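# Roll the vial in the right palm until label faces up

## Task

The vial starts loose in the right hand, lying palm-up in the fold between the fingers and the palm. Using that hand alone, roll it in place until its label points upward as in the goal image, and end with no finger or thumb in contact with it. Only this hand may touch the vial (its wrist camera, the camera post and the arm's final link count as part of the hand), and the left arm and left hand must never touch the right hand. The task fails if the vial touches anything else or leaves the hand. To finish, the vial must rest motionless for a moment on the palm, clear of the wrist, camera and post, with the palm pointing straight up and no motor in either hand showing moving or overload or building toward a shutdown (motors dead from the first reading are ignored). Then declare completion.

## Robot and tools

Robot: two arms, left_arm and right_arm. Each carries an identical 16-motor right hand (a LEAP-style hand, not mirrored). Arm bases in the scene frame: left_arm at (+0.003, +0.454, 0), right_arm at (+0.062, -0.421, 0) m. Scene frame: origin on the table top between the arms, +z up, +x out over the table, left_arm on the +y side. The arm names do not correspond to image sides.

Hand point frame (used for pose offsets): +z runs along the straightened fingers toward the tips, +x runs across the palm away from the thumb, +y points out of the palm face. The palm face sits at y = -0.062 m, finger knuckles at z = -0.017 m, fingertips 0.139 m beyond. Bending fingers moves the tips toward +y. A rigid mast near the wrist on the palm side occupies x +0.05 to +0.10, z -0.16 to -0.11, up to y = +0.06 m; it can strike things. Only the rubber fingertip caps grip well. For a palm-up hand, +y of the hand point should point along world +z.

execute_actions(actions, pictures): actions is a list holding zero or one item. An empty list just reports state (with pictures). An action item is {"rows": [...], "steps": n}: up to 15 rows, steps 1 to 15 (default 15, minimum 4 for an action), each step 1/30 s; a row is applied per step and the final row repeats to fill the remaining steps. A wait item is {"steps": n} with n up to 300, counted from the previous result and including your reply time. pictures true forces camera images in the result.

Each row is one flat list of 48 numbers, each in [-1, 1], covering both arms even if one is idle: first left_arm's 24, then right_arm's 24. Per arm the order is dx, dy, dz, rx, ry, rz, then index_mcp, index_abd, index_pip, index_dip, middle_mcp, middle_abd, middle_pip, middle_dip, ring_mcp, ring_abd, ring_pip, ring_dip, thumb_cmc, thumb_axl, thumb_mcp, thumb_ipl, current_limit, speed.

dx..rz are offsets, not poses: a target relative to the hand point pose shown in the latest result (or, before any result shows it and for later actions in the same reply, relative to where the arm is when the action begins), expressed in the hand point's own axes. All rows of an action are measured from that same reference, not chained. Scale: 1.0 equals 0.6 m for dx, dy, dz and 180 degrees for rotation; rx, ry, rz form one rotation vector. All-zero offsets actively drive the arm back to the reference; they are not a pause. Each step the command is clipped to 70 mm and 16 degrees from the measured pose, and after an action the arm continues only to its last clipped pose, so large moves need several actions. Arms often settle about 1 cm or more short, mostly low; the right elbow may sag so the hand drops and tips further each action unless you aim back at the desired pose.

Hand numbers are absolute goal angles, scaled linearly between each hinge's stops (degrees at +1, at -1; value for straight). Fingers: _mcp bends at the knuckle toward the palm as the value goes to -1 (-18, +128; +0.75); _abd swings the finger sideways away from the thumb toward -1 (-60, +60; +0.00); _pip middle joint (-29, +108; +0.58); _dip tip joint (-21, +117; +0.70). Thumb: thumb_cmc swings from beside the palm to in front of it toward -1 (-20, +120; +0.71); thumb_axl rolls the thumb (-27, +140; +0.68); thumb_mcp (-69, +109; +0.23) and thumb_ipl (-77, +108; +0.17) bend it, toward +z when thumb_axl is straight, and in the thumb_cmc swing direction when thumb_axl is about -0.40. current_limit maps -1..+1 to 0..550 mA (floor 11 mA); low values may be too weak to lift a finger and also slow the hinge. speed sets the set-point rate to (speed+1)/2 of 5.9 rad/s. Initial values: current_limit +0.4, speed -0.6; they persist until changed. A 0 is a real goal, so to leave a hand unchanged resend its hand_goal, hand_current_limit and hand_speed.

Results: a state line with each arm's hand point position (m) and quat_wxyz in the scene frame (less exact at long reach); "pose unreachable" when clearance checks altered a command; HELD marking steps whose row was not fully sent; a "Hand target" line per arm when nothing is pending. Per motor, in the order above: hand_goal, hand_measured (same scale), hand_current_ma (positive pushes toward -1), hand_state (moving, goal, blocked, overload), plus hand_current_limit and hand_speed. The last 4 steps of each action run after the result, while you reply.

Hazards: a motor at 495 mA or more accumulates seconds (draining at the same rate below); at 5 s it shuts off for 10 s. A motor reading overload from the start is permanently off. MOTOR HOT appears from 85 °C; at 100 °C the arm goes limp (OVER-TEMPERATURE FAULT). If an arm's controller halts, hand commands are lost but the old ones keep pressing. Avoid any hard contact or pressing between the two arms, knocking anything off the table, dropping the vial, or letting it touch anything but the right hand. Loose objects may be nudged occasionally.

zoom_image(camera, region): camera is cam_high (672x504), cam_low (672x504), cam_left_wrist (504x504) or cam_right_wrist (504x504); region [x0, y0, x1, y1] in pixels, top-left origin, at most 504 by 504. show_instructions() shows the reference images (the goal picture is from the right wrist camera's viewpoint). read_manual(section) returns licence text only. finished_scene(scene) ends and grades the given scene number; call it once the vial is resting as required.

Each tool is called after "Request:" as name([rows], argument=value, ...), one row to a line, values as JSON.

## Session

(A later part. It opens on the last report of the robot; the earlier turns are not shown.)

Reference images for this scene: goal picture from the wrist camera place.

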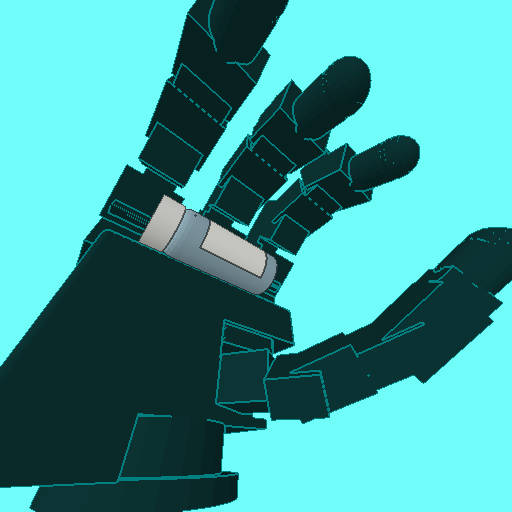

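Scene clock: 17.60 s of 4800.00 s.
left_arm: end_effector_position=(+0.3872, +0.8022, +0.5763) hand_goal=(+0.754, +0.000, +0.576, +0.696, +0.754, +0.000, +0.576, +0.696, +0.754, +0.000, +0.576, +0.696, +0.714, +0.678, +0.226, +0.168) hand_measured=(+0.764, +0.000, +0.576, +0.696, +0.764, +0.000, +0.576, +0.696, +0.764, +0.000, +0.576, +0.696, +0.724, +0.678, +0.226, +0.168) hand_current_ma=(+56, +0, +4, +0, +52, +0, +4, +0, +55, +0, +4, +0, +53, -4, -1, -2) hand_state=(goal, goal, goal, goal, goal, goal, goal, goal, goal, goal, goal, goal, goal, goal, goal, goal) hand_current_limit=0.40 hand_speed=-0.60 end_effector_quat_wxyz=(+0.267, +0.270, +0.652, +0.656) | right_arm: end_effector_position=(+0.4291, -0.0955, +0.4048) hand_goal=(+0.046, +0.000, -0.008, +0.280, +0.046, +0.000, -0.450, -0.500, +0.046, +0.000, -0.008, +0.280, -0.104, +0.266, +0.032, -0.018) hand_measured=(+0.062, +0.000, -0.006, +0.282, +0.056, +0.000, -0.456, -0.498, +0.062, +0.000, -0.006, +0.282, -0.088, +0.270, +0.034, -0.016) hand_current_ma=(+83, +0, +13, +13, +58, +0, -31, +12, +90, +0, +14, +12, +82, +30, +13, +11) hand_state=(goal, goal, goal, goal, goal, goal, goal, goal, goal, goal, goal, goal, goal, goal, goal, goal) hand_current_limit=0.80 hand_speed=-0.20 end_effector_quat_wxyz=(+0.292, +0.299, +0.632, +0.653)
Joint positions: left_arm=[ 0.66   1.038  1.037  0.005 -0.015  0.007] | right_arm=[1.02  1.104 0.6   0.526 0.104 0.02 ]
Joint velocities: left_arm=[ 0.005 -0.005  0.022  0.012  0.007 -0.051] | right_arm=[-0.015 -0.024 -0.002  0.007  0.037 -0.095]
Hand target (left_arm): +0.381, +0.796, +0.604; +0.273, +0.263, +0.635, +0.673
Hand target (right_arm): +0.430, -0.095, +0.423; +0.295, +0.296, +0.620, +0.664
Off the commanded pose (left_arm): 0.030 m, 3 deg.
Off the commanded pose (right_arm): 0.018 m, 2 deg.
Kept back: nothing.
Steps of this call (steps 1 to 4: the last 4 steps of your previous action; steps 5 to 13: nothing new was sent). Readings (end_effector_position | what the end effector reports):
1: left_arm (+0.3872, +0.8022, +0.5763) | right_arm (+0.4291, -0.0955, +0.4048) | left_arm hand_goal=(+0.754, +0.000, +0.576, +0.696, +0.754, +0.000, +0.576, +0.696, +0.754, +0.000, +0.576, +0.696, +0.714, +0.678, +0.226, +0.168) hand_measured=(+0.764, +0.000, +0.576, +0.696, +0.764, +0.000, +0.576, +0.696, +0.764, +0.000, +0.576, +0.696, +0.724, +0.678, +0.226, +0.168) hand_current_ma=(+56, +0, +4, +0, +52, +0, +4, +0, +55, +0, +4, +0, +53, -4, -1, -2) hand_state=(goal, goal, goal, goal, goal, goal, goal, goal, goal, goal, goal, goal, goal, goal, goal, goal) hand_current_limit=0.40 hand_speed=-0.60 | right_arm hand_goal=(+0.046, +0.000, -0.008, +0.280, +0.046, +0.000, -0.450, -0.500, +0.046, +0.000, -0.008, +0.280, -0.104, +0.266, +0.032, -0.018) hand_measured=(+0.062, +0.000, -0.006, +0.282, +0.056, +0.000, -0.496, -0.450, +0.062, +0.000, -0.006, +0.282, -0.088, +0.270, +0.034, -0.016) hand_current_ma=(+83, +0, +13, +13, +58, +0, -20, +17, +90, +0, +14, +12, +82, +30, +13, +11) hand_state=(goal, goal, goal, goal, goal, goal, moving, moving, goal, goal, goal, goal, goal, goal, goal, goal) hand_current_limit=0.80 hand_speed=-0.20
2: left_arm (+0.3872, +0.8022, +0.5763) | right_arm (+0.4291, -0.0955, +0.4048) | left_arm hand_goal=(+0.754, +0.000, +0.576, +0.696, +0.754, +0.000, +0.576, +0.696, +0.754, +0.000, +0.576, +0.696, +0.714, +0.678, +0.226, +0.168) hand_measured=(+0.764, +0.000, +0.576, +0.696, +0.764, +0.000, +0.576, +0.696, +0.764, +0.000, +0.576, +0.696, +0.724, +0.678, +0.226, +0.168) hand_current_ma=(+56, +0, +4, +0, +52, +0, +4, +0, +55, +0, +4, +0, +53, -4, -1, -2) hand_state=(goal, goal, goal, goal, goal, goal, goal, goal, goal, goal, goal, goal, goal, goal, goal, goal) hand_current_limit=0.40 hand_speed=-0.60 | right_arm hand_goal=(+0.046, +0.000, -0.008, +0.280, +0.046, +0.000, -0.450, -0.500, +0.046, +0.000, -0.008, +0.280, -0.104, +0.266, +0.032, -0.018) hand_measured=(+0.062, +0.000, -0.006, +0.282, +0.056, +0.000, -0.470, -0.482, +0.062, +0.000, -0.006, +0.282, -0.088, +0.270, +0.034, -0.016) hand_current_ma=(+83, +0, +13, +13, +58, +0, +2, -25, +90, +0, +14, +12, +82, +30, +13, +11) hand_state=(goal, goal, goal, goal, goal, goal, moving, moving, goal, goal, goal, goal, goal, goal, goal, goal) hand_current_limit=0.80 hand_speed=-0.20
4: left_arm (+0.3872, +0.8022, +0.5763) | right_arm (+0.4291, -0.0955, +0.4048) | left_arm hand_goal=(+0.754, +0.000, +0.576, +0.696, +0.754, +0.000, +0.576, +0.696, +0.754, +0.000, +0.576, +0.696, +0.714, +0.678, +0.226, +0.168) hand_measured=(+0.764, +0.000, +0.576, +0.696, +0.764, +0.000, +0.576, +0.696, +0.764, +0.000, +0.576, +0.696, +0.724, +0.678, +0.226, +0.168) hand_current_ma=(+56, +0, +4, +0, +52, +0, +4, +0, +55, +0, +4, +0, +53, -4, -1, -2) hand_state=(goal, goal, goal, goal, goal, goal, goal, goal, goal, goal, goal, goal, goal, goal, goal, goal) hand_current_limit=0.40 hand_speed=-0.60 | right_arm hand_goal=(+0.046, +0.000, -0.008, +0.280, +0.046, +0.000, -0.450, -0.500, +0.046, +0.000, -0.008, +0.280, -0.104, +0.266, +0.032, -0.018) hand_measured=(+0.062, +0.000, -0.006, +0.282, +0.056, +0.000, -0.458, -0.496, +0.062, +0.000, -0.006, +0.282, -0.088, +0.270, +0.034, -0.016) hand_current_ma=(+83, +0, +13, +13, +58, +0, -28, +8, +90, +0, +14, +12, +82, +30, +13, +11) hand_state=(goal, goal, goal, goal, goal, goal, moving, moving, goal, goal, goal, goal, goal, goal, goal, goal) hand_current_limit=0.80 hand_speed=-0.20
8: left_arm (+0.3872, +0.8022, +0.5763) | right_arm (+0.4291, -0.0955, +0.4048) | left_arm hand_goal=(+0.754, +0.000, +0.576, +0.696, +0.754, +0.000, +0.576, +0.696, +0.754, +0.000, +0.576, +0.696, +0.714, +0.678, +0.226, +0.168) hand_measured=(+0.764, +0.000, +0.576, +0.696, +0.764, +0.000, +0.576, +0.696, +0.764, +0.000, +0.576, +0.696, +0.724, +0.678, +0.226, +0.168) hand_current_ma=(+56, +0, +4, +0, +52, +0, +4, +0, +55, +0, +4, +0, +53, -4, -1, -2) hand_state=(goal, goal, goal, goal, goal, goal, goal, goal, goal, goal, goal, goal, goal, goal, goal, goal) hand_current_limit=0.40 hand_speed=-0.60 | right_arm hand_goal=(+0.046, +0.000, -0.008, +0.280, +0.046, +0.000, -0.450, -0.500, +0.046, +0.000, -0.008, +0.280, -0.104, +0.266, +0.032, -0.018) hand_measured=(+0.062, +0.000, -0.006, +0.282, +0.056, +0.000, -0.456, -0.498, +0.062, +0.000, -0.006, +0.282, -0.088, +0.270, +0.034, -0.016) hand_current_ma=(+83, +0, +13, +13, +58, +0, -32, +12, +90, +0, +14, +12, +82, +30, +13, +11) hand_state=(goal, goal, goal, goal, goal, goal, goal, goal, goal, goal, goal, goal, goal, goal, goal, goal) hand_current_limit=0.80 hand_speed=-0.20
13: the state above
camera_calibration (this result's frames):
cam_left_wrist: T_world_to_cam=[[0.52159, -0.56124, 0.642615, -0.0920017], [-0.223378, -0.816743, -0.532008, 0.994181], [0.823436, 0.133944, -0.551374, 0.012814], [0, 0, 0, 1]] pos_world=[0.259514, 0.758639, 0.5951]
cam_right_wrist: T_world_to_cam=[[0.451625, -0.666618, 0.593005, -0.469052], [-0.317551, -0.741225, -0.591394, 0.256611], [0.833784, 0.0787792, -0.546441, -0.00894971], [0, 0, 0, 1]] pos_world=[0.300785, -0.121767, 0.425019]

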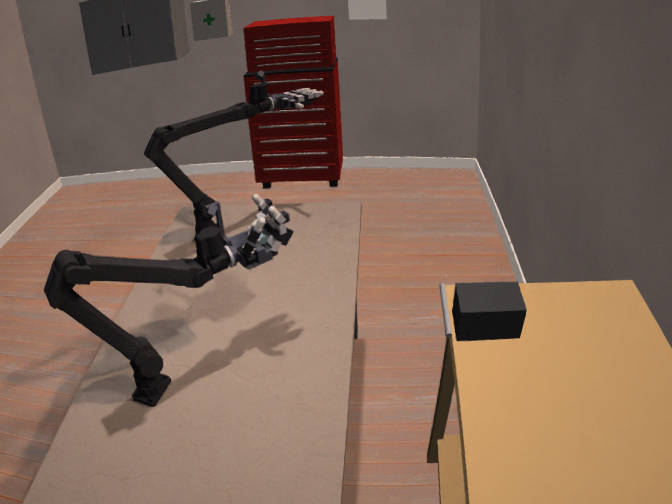

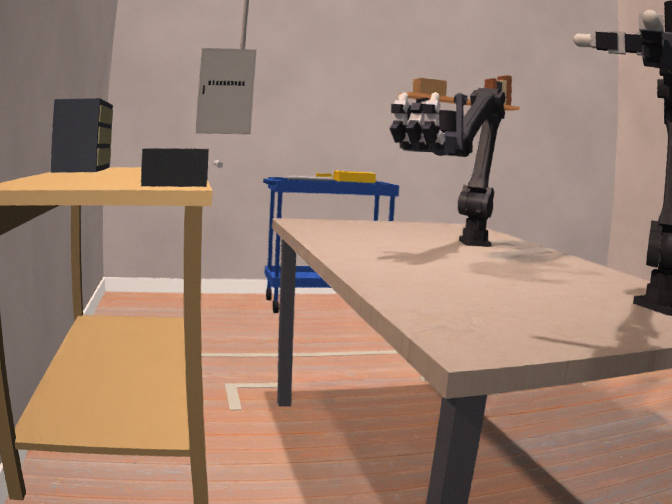

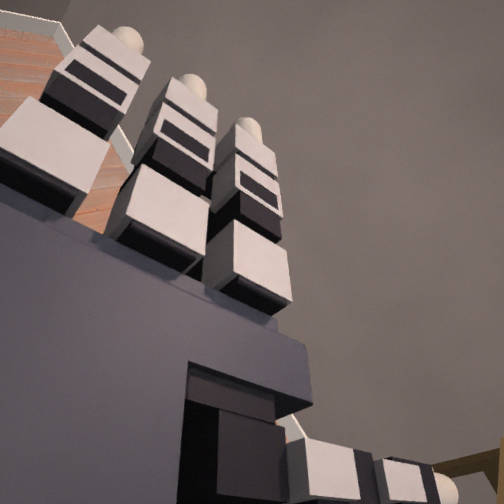

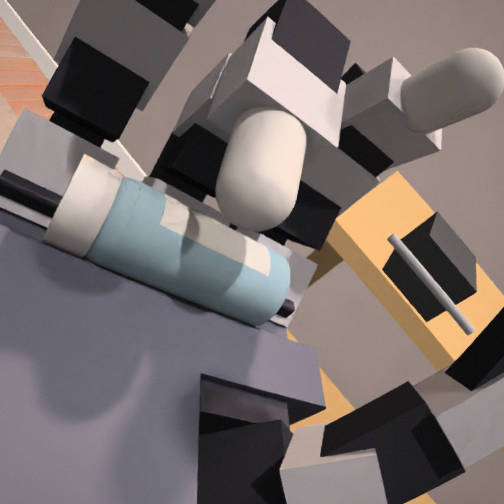

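Request:
execute_actions([
  {"rows":[[0,0.0478,-0.0121,-0.0166,0,0,0.754,0,0.576,0.696,0.754,0,0.576,0.696,0.754,0,0.576,0.696,0.714,0.678,0.226,0.168,0.4,-0.6,0.001,0.0303,0.0034,-0.0107,0,0.0012,0.046,0,-0.008,0.28,0.046,0,-0.49,-0.64,0.046,0,-0.008,0.28,-0.104,0.266,0.032,-0.018,0.8,-0.2],[0,0.0478,-0.0121,-0.0166,0,0,0.754,0,0.576,0.696,0.754,0,0.576,0.696,0.754,0,0.576,0.696,0.714,0.678,0.226,0.168,0.4,-0.6,0.001,0.0303,0.0034,-0.0107,0,0.0012,0.046,0,-0.008,0.28,0.046,0,-0.49,-0.64,0.046,0,-0.008,0.28,-0.104,0.266,0.032,-0.018,0.8,-0.2],[0,0.0478,-0.0121,-0.0166,0,0,0.754,0,0.576,0.696,0.754,0,0.576,0.696,0.754,0,0.576,0.696,0.714,0.678,0.226,0.168,0.4,-0.6,0.001,0.0303,0.0034,-0.0107,0,0.0012,0.046,0,-0.008,0.28,0.046,0,-0.49,-0.64,0.046,0,-0.008,0.28,-0.104,0.266,0.032,-0.018,0.8,-0.2],[0,0.0478,-0.0121,-0.0166,0,0,0.754,0,0.576,0.696,0.754,0,0.576,0.696,0.754,0,0.576,0.696,0.714,0.678,0.226,0.168,0.4,-0.6,0.001,0.0303,0.0034,-0.0107,0,0.0012,0.046,0,-0.008,0.28,0.046,0,-0.49,-0.64,0.046,0,-0.008,0.28,-0.104,0.266,0.032,-0.018,0.8,-0.2],[0,0.0478,-0.0121,-0.0166,0,0,0.754,0,0.576,0.696,0.754,0,0.576,0.696,0.754,0,0.576,0.696,0.714,0.678,0.226,0.168,0.4,-0.6,0.001,0.0303,0.0034,-0.0107,0,0.0012,0.046,0,-0.008,0.28,0.046,0,-0.583,-0.64,0.046,0,-0.008,0.28,-0.104,0.266,0.032,-0.018,0.4,-0.3],[0,0.0478,-0.0121,-0.0166,0,0,0.754,0,0.576,0.696,0.754,0,0.576,0.696,0.754,0,0.576,0.696,0.714,0.678,0.226,0.168,0.4,-0.6,0.001,0.0303,0.0034,-0.0107,0,0.0012,0.046,0,-0.008,0.28,0.046,0,-0.583,-0.64,0.046,0,-0.008,0.28,-0.104,0.266,0.032,-0.018,0.4,-0.3],[0,0.0478,-0.0121,-0.0166,0,0,0.754,0,0.576,0.696,0.754,0,0.576,0.696,0.754,0,0.576,0.696,0.714,0.678,0.226,0.168,0.4,-0.6,0.001,0.0303,0.0034,-0.0107,0,0.0012,0.046,0,-0.008,0.28,0.046,0,-0.583,-0.64,0.046,0,-0.008,0.28,-0.104,0.266,0.032,-0.018,0.4,-0.3],[0,0.0478,-0.0121,-0.0166,0,0,0.754,0,0.576,0.696,0.754,0,0.576,0.696,0.754,0,0.576,0.696,0.714,0.678,0.226,0.168,0.4,-0.6,0.001,0.0303,0.0034,-0.0107,0,0.0012,0.046,0,-0.008,0.28,0.046,0,-0.589,-0.63,0.046,0,-0.008,0.28,-0.104,0.266,0.032,-0.018,0.4,-0.3],[0,0.0478,-0.0121,-0.0166,0,0,0.754,0,0.576,0.696,0.754,0,0.576,0.696,0.754,0,0.576,0.696,0.714,0.678,0.226,0.168,0.4,-0.6,0.001,0.0303,0.0034,-0.0107,0,0.0012,0.046,0,-0.008,0.28,0.046,0,-0.603,-0.61,0.046,0,-0.008,0.28,-0.104,0.266,0.032,-0.018,0.4,-0.3],[0,0.0478,-0.0121,-0.0166,0,0,0.754,0,0.576,0.696,0.754,0,0.576,0.696,0.754,0,0.576,0.696,0.714,0.678,0.226,0.168,0.4,-0.6,0.001,0.0303,0.0034,-0.0107,0,0.0012,0.046,0,-0.008,0.28,0.046,0,-0.619,-0.585,0.046,0,-0.008,0.28,-0.104,0.266,0.032,-0.018,0.4,-0.3],[0,0.0478,-0.0121,-0.0166,0,0,0.754,0,0.576,0.696,0.754,0,0.576,0.696,0.754,0,0.576,0.696,0.714,0.678,0.226,0.168,0.4,-0.6,0.001,0.0303,0.0034,-0.0107,0,0.0012,0.046,0,-0.008,0.28,0.046,0,-0.635,-0.56,0.046,0,-0.008,0.28,-0.104,0.266,0.032,-0.018,0.4,-0.3],[0,0.0478,-0.0121,-0.0166,0,0,0.754,0,0.576,0.696,0.754,0,0.576,0.696,0.754,0,0.576,0.696,0.714,0.678,0.226,0.168,0.4,-0.6,0.001,0.0303,0.0034,-0.0107,0,0.0012,0.046,0,-0.008,0.28,0.046,0,-0.656,-0.53,0.046,0,-0.008,0.28,-0.104,0.266,0.032,-0.018,0.4,-0.3],[0,0.0478,-0.0121,-0.0166,0,0,0.754,0,0.576,0.696,0.754,0,0.576,0.696,0.754,0,0.576,0.696,0.714,0.678,0.226,0.168,0.4,-0.6,0.001,0.0303,0.0034,-0.0107,0,0.0012,0.046,0,-0.008,0.28,0.046,0,-0.676,-0.5,0.046,0,-0.008,0.28,-0.104,0.266,0.032,-0.018,0.4,-0.3]],"steps":15},
])

Request:
execute_actions([
  {"rows":[[0,0.0478,-0.0121,-0.0166,0,0,0.754,0,0.576,0.696,0.754,0,0.576,0.696,0.754,0,0.576,0.696,0.714,0.678,0.226,0.168,0.4,-0.6,0.001,0.0303,0.0034,-0.0107,0,0.0012,0.046,0,-0.008,0.28,0.046,0,-0.45,-0.5,0.046,0,-0.008,0.28,-0.104,0.266,0.032,-0.018,0.8,-0.2]],"steps":12},
], pictures=true)

Request:
zoom_image(camera="cam_right_wrist", region=[30, 130, 330, 350])

Scene clock: 18.90 s of 4800.00 s.
left_arm: end_effector_position=(+0.3872, +0.8022, +0.5763) hand_goal=(+0.754, +0.000, +0.576, +0.696, +0.754, +0.000, +0.576, +0.696, +0.754, +0.000, +0.576, +0.696, +0.714, +0.678, +0.226, +0.168) hand_measured=(+0.764, +0.000, +0.576, +0.696, +0.764, +0.000, +0.576, +0.696, +0.764, +0.000, +0.576, +0.696, +0.724, +0.678, +0.226, +0.168) hand_current_ma=(+56, +0, +4, +0, +52, +0, +4, +0, +55, +0, +4, +0, +53, -4, -1, -2) hand_state=(goal, goal, goal, goal, goal, goal, goal, goal, goal, goal, goal, goal, goal, goal, goal, goal) hand_current_limit=0.40 hand_speed=-0.60 end_effector_quat_wxyz=(+0.267, +0.270, +0.652, +0.656) | right_arm: end_effector_position=(+0.4291, -0.0955, +0.4048) hand_goal=(+0.046, +0.000, -0.008, +0.280, +0.046, +0.000, -0.634, -0.560, +0.046, +0.000, -0.008, +0.280, -0.104, +0.266, +0.032, -0.018) hand_measured=(+0.062, +0.000, -0.006, +0.282, +0.060, +0.000, -0.562, -0.614, +0.062, +0.000, -0.006, +0.282, -0.088, +0.270, +0.034, -0.016) hand_current_ma=(+83, +0, +13, +13, +89, +0, +221, -43, +90, +0, +14, +12, +82, +30, +13, +11) hand_state=(goal, goal, goal, goal, moving, goal, moving, moving, goal, goal, goal, goal, goal, goal, goal, goal) hand_current_limit=0.40 hand_speed=-0.30 end_effector_quat_wxyz=(+0.292, +0.299, +0.632, +0.653)
Joint positions: left_arm=[ 0.66   1.038  1.037  0.005 -0.015  0.007] | right_arm=[1.02  1.104 0.6   0.526 0.104 0.02 ]
Joint velocities: left_arm=[-0.015 -0.015 -0.012  0.012 -0.081  0.022] | right_arm=[ 0.005 -0.005 -0.007 -0.007  0.022  0.022]
Steps of this call (steps 1 to 28: nothing new was sent; steps 29 to 39: the first 11 steps of this action). Readings (end_effector_position | what the end effector reports):
29: left_arm (+0.3872, +0.8022, +0.5763) | right_arm (+0.4291, -0.0955, +0.4048) | left_arm hand_goal=(+0.754, +0.000, +0.576, +0.696, +0.754, +0.000, +0.576, +0.696, +0.754, +0.000, +0.576, +0.696, +0.714, +0.678, +0.226, +0.168) hand_measured=(+0.764, +0.000, +0.576, +0.696, +0.764, +0.000, +0.576, +0.696, +0.764, +0.000, +0.576, +0.696, +0.724, +0.678, +0.226, +0.168) hand_current_ma=(+56, +0, +4, +0, +52, +0, +4, +0, +55, +0, +4, +0, +53, -4, -1, -2) hand_state=(goal, goal, goal, goal, goal, goal, goal, goal, goal, goal, goal, goal, goal, goal, goal, goal) hand_current_limit=0.40 hand_speed=-0.60 | right_arm hand_goal=(+0.046, +0.000, -0.008, +0.280, +0.046, +0.000, -0.490, -0.640, +0.046, +0.000, -0.008, +0.280, -0.104, +0.266, +0.032, -0.018) hand_measured=(+0.062, +0.000, -0.006, +0.282, +0.056, +0.000, -0.456, -0.498, +0.062, +0.000, -0.006, +0.282, -0.088, +0.270, +0.034, -0.016) hand_current_ma=(+83, +0, +13, +13, +58, +0, -31, +12, +90, +0, +14, +12, +82, +30, +13, +11) hand_state=(goal, goal, goal, goal, goal, goal, moving, moving, goal, goal, goal, goal, goal, goal, goal, goal) hand_current_limit=0.80 hand_speed=-0.20
30: left_arm (+0.3872, +0.8022, +0.5763) | right_arm (+0.4291, -0.0955, +0.4048) | left_arm hand_goal=(+0.754, +0.000, +0.576, +0.696, +0.754, +0.000, +0.576, +0.696, +0.754, +0.000, +0.576, +0.696, +0.714, +0.678, +0.226, +0.168) hand_measured=(+0.764, +0.000, +0.576, +0.696, +0.764, +0.000, +0.576, +0.696, +0.764, +0.000, +0.576, +0.696, +0.724, +0.678, +0.226, +0.168) hand_current_ma=(+56, +0, +4, +0, +52, +0, +4, +0, +55, +0, +4, +0, +53, -4, -1, -2) hand_state=(goal, goal, goal, goal, goal, goal, goal, goal, goal, goal, goal, goal, goal, goal, goal, goal) hand_current_limit=0.40 hand_speed=-0.60 | right_arm hand_goal=(+0.046, +0.000, -0.008, +0.280, +0.046, +0.000, -0.490, -0.640, +0.046, +0.000, -0.008, +0.280, -0.104, +0.266, +0.032, -0.018) hand_measured=(+0.062, +0.000, -0.006, +0.282, +0.056, +0.000, -0.458, -0.502, +0.062, +0.000, -0.006, +0.282, -0.088, +0.270, +0.034, -0.016) hand_current_ma=(+83, +0, +13, +13, +58, +0, +89, +174, +90, +0, +14, +12, +82, +30, +13, +11) hand_state=(goal, goal, goal, goal, goal, goal, moving, moving, goal, goal, goal, goal, goal, goal, goal, goal) hand_current_limit=0.80 hand_speed=-0.20
32: left_arm (+0.3872, +0.8022, +0.5763) | right_arm (+0.4291, -0.0955, +0.4048) | left_arm hand_goal=(+0.754, +0.000, +0.576, +0.696, +0.754, +0.000, +0.576, +0.696, +0.754, +0.000, +0.576, +0.696, +0.714, +0.678, +0.226, +0.168) hand_measured=(+0.764, +0.000, +0.576, +0.696, +0.764, +0.000, +0.576, +0.696, +0.764, +0.000, +0.576, +0.696, +0.724, +0.678, +0.226, +0.168) hand_current_ma=(+56, +0, +4, +0, +52, +0, +4, +0, +55, +0, +4, +0, +53, -4, -1, -2) hand_state=(goal, goal, goal, goal, goal, goal, goal, goal, goal, goal, goal, goal, goal, goal, goal, goal) hand_current_limit=0.40 hand_speed=-0.60 | right_arm hand_goal=(+0.046, +0.000, -0.008, +0.280, +0.046, +0.000, -0.490, -0.640, +0.046, +0.000, -0.008, +0.280, -0.104, +0.266, +0.032, -0.018) hand_measured=(+0.062, +0.000, -0.006, +0.282, +0.056, +0.000, -0.486, -0.582, +0.062, +0.000, -0.006, +0.282, -0.088, +0.270, +0.034, -0.016) hand_current_ma=(+83, +0, +13, +13, +58, +0, -6, +61, +90, +0, +14, +12, +82, +30, +13, +11) hand_state=(goal, goal, goal, goal, goal, goal, moving, moving, goal, goal, goal, goal, goal, goal, goal, goal) hand_current_limit=0.80 hand_speed=-0.20
36: left_arm (+0.3872, +0.8022, +0.5763) | right_arm (+0.4291, -0.0955, +0.4048) | left_arm hand_goal=(+0.754, +0.000, +0.576, +0.696, +0.754, +0.000, +0.576, +0.696, +0.754, +0.000, +0.576, +0.696, +0.714, +0.678, +0.226, +0.168) hand_measured=(+0.764, +0.000, +0.576, +0.696, +0.764, +0.000, +0.576, +0.696, +0.764, +0.000, +0.576, +0.696, +0.724, +0.678, +0.226, +0.168) hand_current_ma=(+56, +0, +4, +0, +52, +0, +4, +0, +55, +0, +4, +0, +53, -4, -1, -2) hand_state=(goal, goal, goal, goal, goal, goal, goal, goal, goal, goal, goal, goal, goal, goal, goal, goal) hand_current_limit=0.40 hand_speed=-0.60 | right_arm hand_goal=(+0.046, +0.000, -0.008, +0.280, +0.046, +0.000, -0.588, -0.630, +0.046, +0.000, -0.008, +0.280, -0.104, +0.266, +0.032, -0.018) hand_measured=(+0.062, +0.000, -0.006, +0.282, +0.056, +0.000, -0.548, -0.636, +0.062, +0.000, -0.006, +0.282, -0.088, +0.270, +0.034, -0.016) hand_current_ma=(+83, +0, +13, +13, +61, +0, +181, +54, +90, +0, +14, +12, +82, +30, +13, +11) hand_state=(goal, goal, goal, goal, goal, goal, moving, moving, goal, goal, goal, goal, goal, goal, goal, goal) hand_current_limit=0.40 hand_speed=-0.30
39: the state above

Scene clock: 19.30 s of 4800.00 s.
left_arm: end_effector_position=(+0.3872, +0.8022, +0.5763) hand_goal=(+0.754, +0.000, +0.576, +0.696, +0.754, +0.000, +0.576, +0.696, +0.754, +0.000, +0.576, +0.696, +0.714, +0.678, +0.226, +0.168) hand_measured=(+0.764, +0.000, +0.576, +0.696, +0.764, +0.000, +0.576, +0.696, +0.764, +0.000, +0.576, +0.696, +0.724, +0.678, +0.226, +0.168) hand_current_ma=(+56, +0, +4, +0, +52, +0, +4, +0, +55, +0, +4, +0, +53, -4, -1, -2) hand_state=(goal, goal, goal, goal, goal, goal, goal, goal, goal, goal, goal, goal, goal, goal, goal, goal) hand_current_limit=0.40 hand_speed=-0.60 end_effector_quat_wxyz=(+0.267, +0.270, +0.652, +0.656) | right_arm: end_effector_position=(+0.4291, -0.0955, +0.4048) hand_goal=(+0.046, +0.000, -0.008, +0.280, +0.046, +0.000, -0.450, -0.500, +0.046, +0.000, -0.008, +0.280, -0.104, +0.266, +0.032, -0.018) hand_measured=(+0.062, +0.000, -0.006, +0.282, +0.058, +0.000, -0.458, -0.498, +0.062, +0.000, -0.006, +0.282, -0.088, +0.270, +0.034, -0.016) hand_current_ma=(+83, +0, +13, +13, +65, +0, -24, +12, +90, +0, +14, +12, +82, +30, +13, +11) hand_state=(goal, goal, goal, goal, goal, goal, moving, goal, goal, goal, goal, goal, goal, goal, goal, goal) hand_current_limit=0.80 hand_speed=-0.20 end_effector_quat_wxyz=(+0.292, +0.299, +0.632, +0.653)
Joint positions: left_arm=[ 0.66   1.038  1.037  0.005 -0.015  0.007] | right_arm=[1.02  1.104 0.6   0.526 0.104 0.02 ]
Joint velocities: left_arm=[-0.005  0.005  0.022  0.007 -0.095 -0.007] | right_arm=[-0.015  0.005  0.007 -0.007 -0.022 -0.066]
Off your previous action's commanded pose (left_arm): 0.030 m, 3 deg at its last step (step 4 of this call).
Off your previous action's commanded pose (right_arm): 0.018 m, 2 deg at its last step (step 4 of this call).
Steps of this call (steps 1 to 4: the last 4 steps of your previous action; steps 5 to 12: the first 8 steps of this action, its rows measured from where the robot was after step 4). Readings (end_effector_position | what the end effector reports):
4: left_arm (+0.3872, +0.8022, +0.5763) | right_arm (+0.4291, -0.0955, +0.4048) | left_arm hand_goal=(+0.754, +0.000, +0.576, +0.696, +0.754, +0.000, +0.576, +0.696, +0.754, +0.000, +0.576, +0.696, +0.714, +0.678, +0.226, +0.168) hand_measured=(+0.764, +0.000, +0.576, +0.696, +0.764, +0.000, +0.576, +0.696, +0.764, +0.000, +0.576, +0.696, +0.724, +0.678, +0.226, +0.168) hand_current_ma=(+56, +0, +4, +0, +52, +0, +4, +0, +55, +0, +4, +0, +53, -4, -1, -2) hand_state=(goal, goal, goal, goal, goal, goal, goal, goal, goal, goal, goal, goal, goal, goal, goal, goal) hand_current_limit=0.40 hand_speed=-0.60 | right_arm hand_goal=(+0.046, +0.000, -0.008, +0.280, +0.046, +0.000, -0.676, -0.500, +0.046, +0.000, -0.008, +0.280, -0.104, +0.266, +0.032, -0.018) hand_measured=(+0.062, +0.000, -0.006, +0.282, +0.062, +0.000, -0.628, -0.514, +0.062, +0.000, -0.006, +0.282, -0.088, +0.270, +0.034, -0.016) hand_current_ma=(+83, +0, +13, +13, +83, +0, +170, +49, +90, +0, +14, +12, +82, +30, +13, +11) hand_state=(goal, goal, goal, goal, goal, goal, moving, moving, goal, goal, goal, goal, goal, goal, goal, goal) hand_current_limit=0.40 hand_speed=-0.30
5: left_arm (+0.3872, +0.8022, +0.5763) | right_arm (+0.4291, -0.0955, +0.4048) | left_arm hand_goal=(+0.754, +0.000, +0.576, +0.696, +0.754, +0.000, +0.576, +0.696, +0.754, +0.000, +0.576, +0.696, +0.714, +0.678, +0.226, +0.168) hand_measured=(+0.764, +0.000, +0.576, +0.696, +0.764, +0.000, +0.576, +0.696, +0.764, +0.000, +0.576, +0.696, +0.724, +0.678, +0.226, +0.168) hand_current_ma=(+56, +0, +4, +0, +52, +0, +4, +0, +55, +0, +4, +0, +53, -4, -1, -2) hand_state=(goal, goal, goal, goal, goal, goal, goal, goal, goal, goal, goal, goal, goal, goal, goal, goal) hand_current_limit=0.40 hand_speed=-0.60 | right_arm hand_goal=(+0.046, +0.000, -0.008, +0.280, +0.046, +0.000, -0.450, -0.500, +0.046, +0.000, -0.008, +0.280, -0.104, +0.266, +0.032, -0.018) hand_measured=(+0.062, +0.000, -0.006, +0.282, +0.062, +0.000, -0.636, -0.502, +0.062, +0.000, -0.006, +0.282, -0.088, +0.270, +0.034, -0.016) hand_current_ma=(+83, +0, +13, +13, +83, +0, +185, +33, +90, +0, +14, +12, +82, +30, +13, +11) hand_state=(goal, goal, goal, goal, goal, goal, moving, moving, goal, goal, goal, goal, goal, goal, goal, goal) hand_current_limit=0.80 hand_speed=-0.20
6: left_arm (+0.3872, +0.8022, +0.5763) | right_arm (+0.4291, -0.0955, +0.4048) | left_arm hand_goal=(+0.754, +0.000, +0.576, +0.696, +0.754, +0.000, +0.576, +0.696, +0.754, +0.000, +0.576, +0.696, +0.714, +0.678, +0.226, +0.168) hand_measured=(+0.764, +0.000, +0.576, +0.696, +0.764, +0.000, +0.576, +0.696, +0.764, +0.000, +0.576, +0.696, +0.724, +0.678, +0.226, +0.168) hand_current_ma=(+56, +0, +4, +0, +52, +0, +4, +0, +55, +0, +4, +0, +53, -4, -1, -2) hand_state=(goal, goal, goal, goal, goal, goal, goal, goal, goal, goal, goal, goal, goal, goal, goal, goal) hand_current_limit=0.40 hand_speed=-0.60 | right_arm hand_goal=(+0.046, +0.000, -0.008, +0.280, +0.046, +0.000, -0.450, -0.500, +0.046, +0.000, -0.008, +0.280, -0.104, +0.266, +0.032, -0.018) hand_measured=(+0.062, +0.000, -0.006, +0.282, +0.062, +0.000, -0.634, -0.498, +0.062, +0.000, -0.006, +0.282, -0.088, +0.270, +0.034, -0.016) hand_current_ma=(+83, +0, +13, +13, +83, +0, -62, +16, +90, +0, +14, +12, +82, +30, +13, +11) hand_state=(goal, goal, goal, goal, goal, goal, moving, moving, goal, goal, goal, goal, goal, goal, goal, goal) hand_current_limit=0.80 hand_speed=-0.20
8: left_arm (+0.3872, +0.8022, +0.5763) | right_arm (+0.4291, -0.0955, +0.4048) | left_arm hand_goal=(+0.754, +0.000, +0.576, +0.696, +0.754, +0.000, +0.576, +0.696, +0.754, +0.000, +0.576, +0.696, +0.714, +0.678, +0.226, +0.168) hand_measured=(+0.764, +0.000, +0.576, +0.696, +0.764, +0.000, +0.576, +0.696, +0.764, +0.000, +0.576, +0.696, +0.724, +0.678, +0.226, +0.168) hand_current_ma=(+56, +0, +4, +0, +52, +0, +4, +0, +55, +0, +4, +0, +53, -4, -1, -2) hand_state=(goal, goal, goal, goal, goal, goal, goal, goal, goal, goal, goal, goal, goal, goal, goal, goal) hand_current_limit=0.40 hand_speed=-0.60 | right_arm hand_goal=(+0.046, +0.000, -0.008, +0.280, +0.046, +0.000, -0.450, -0.500, +0.046, +0.000, -0.008, +0.280, -0.104, +0.266, +0.032, -0.018) hand_measured=(+0.062, +0.000, -0.006, +0.282, +0.058, +0.000, -0.568, -0.498, +0.062, +0.000, -0.006, +0.282, -0.088, +0.270, +0.034, -0.016) hand_current_ma=(+83, +0, +13, +13, +64, +0, -63, +12, +90, +0, +14, +12, +82, +30, +13, +11) hand_state=(goal, goal, goal, goal, moving, goal, moving, goal, goal, goal, goal, goal, goal, goal, goal, goal) hand_current_limit=0.80 hand_speed=-0.20
12: the state above
camera_calibration (this result's frames):
cam_left_wrist: T_world_to_cam=[[0.52159, -0.56124, 0.642615, -0.0920017], [-0.223378, -0.816743, -0.532008, 0.994181], [0.823436, 0.133944, -0.551374, 0.012814], [0, 0, 0, 1]] pos_world=[0.259514, 0.758639, 0.5951]
cam_right_wrist: T_world_to_cam=[[0.451625, -0.666618, 0.593005, -0.469052], [-0.317551, -0.741225, -0.591394, 0.256611], [0.833784, 0.0787792, -0.546441, -0.00894971], [0, 0, 0, 1]] pos_world=[0.300785, -0.121767, 0.425019]

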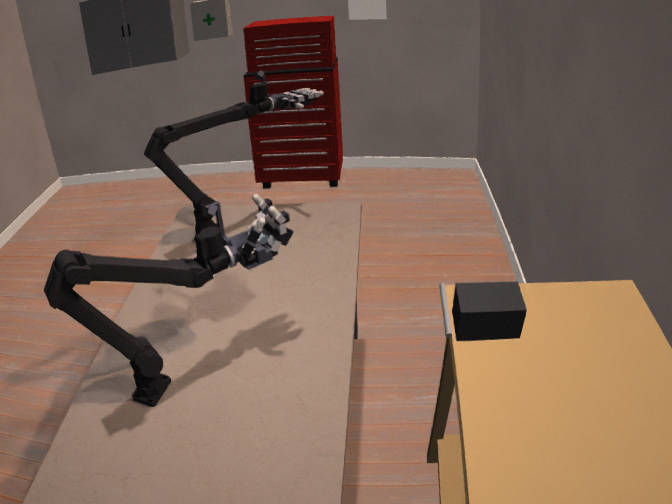

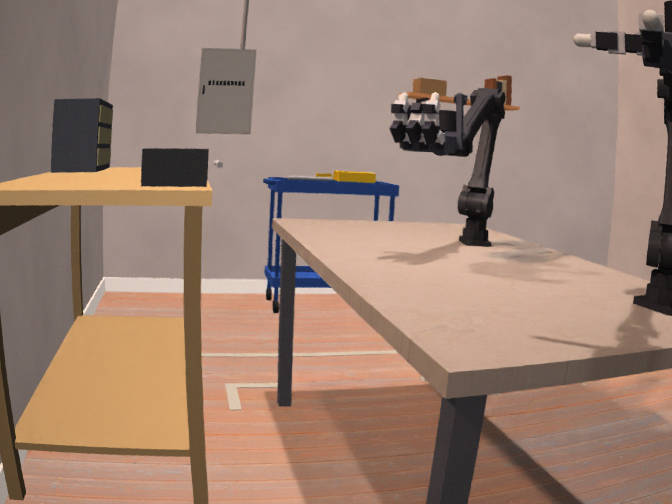

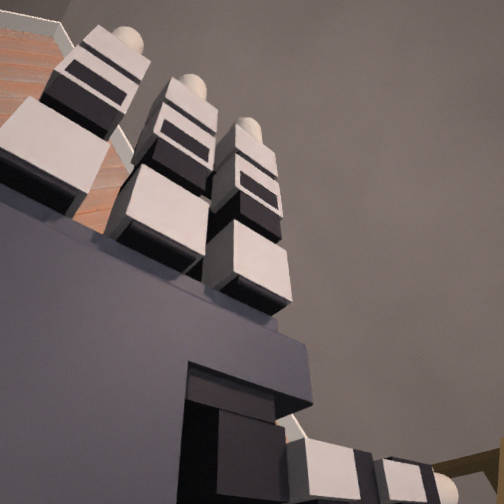

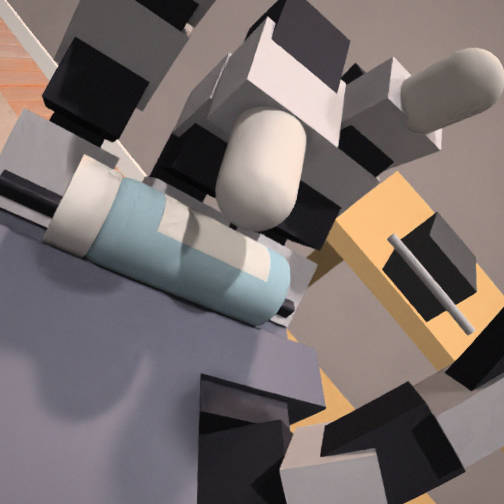

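Region (30, 130, 330, 350) of cam_right_wrist's 504x504 image, scaled by 1.680, with more detail than that image has; it fills the top 370 rows of this view, and the rest is white.

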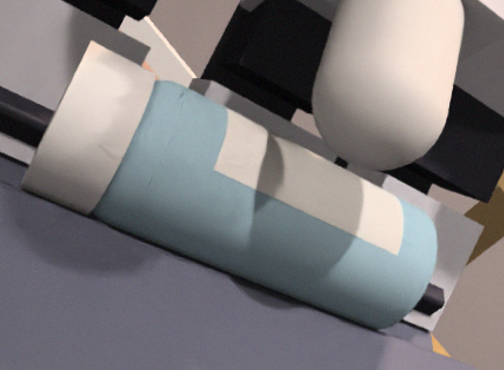

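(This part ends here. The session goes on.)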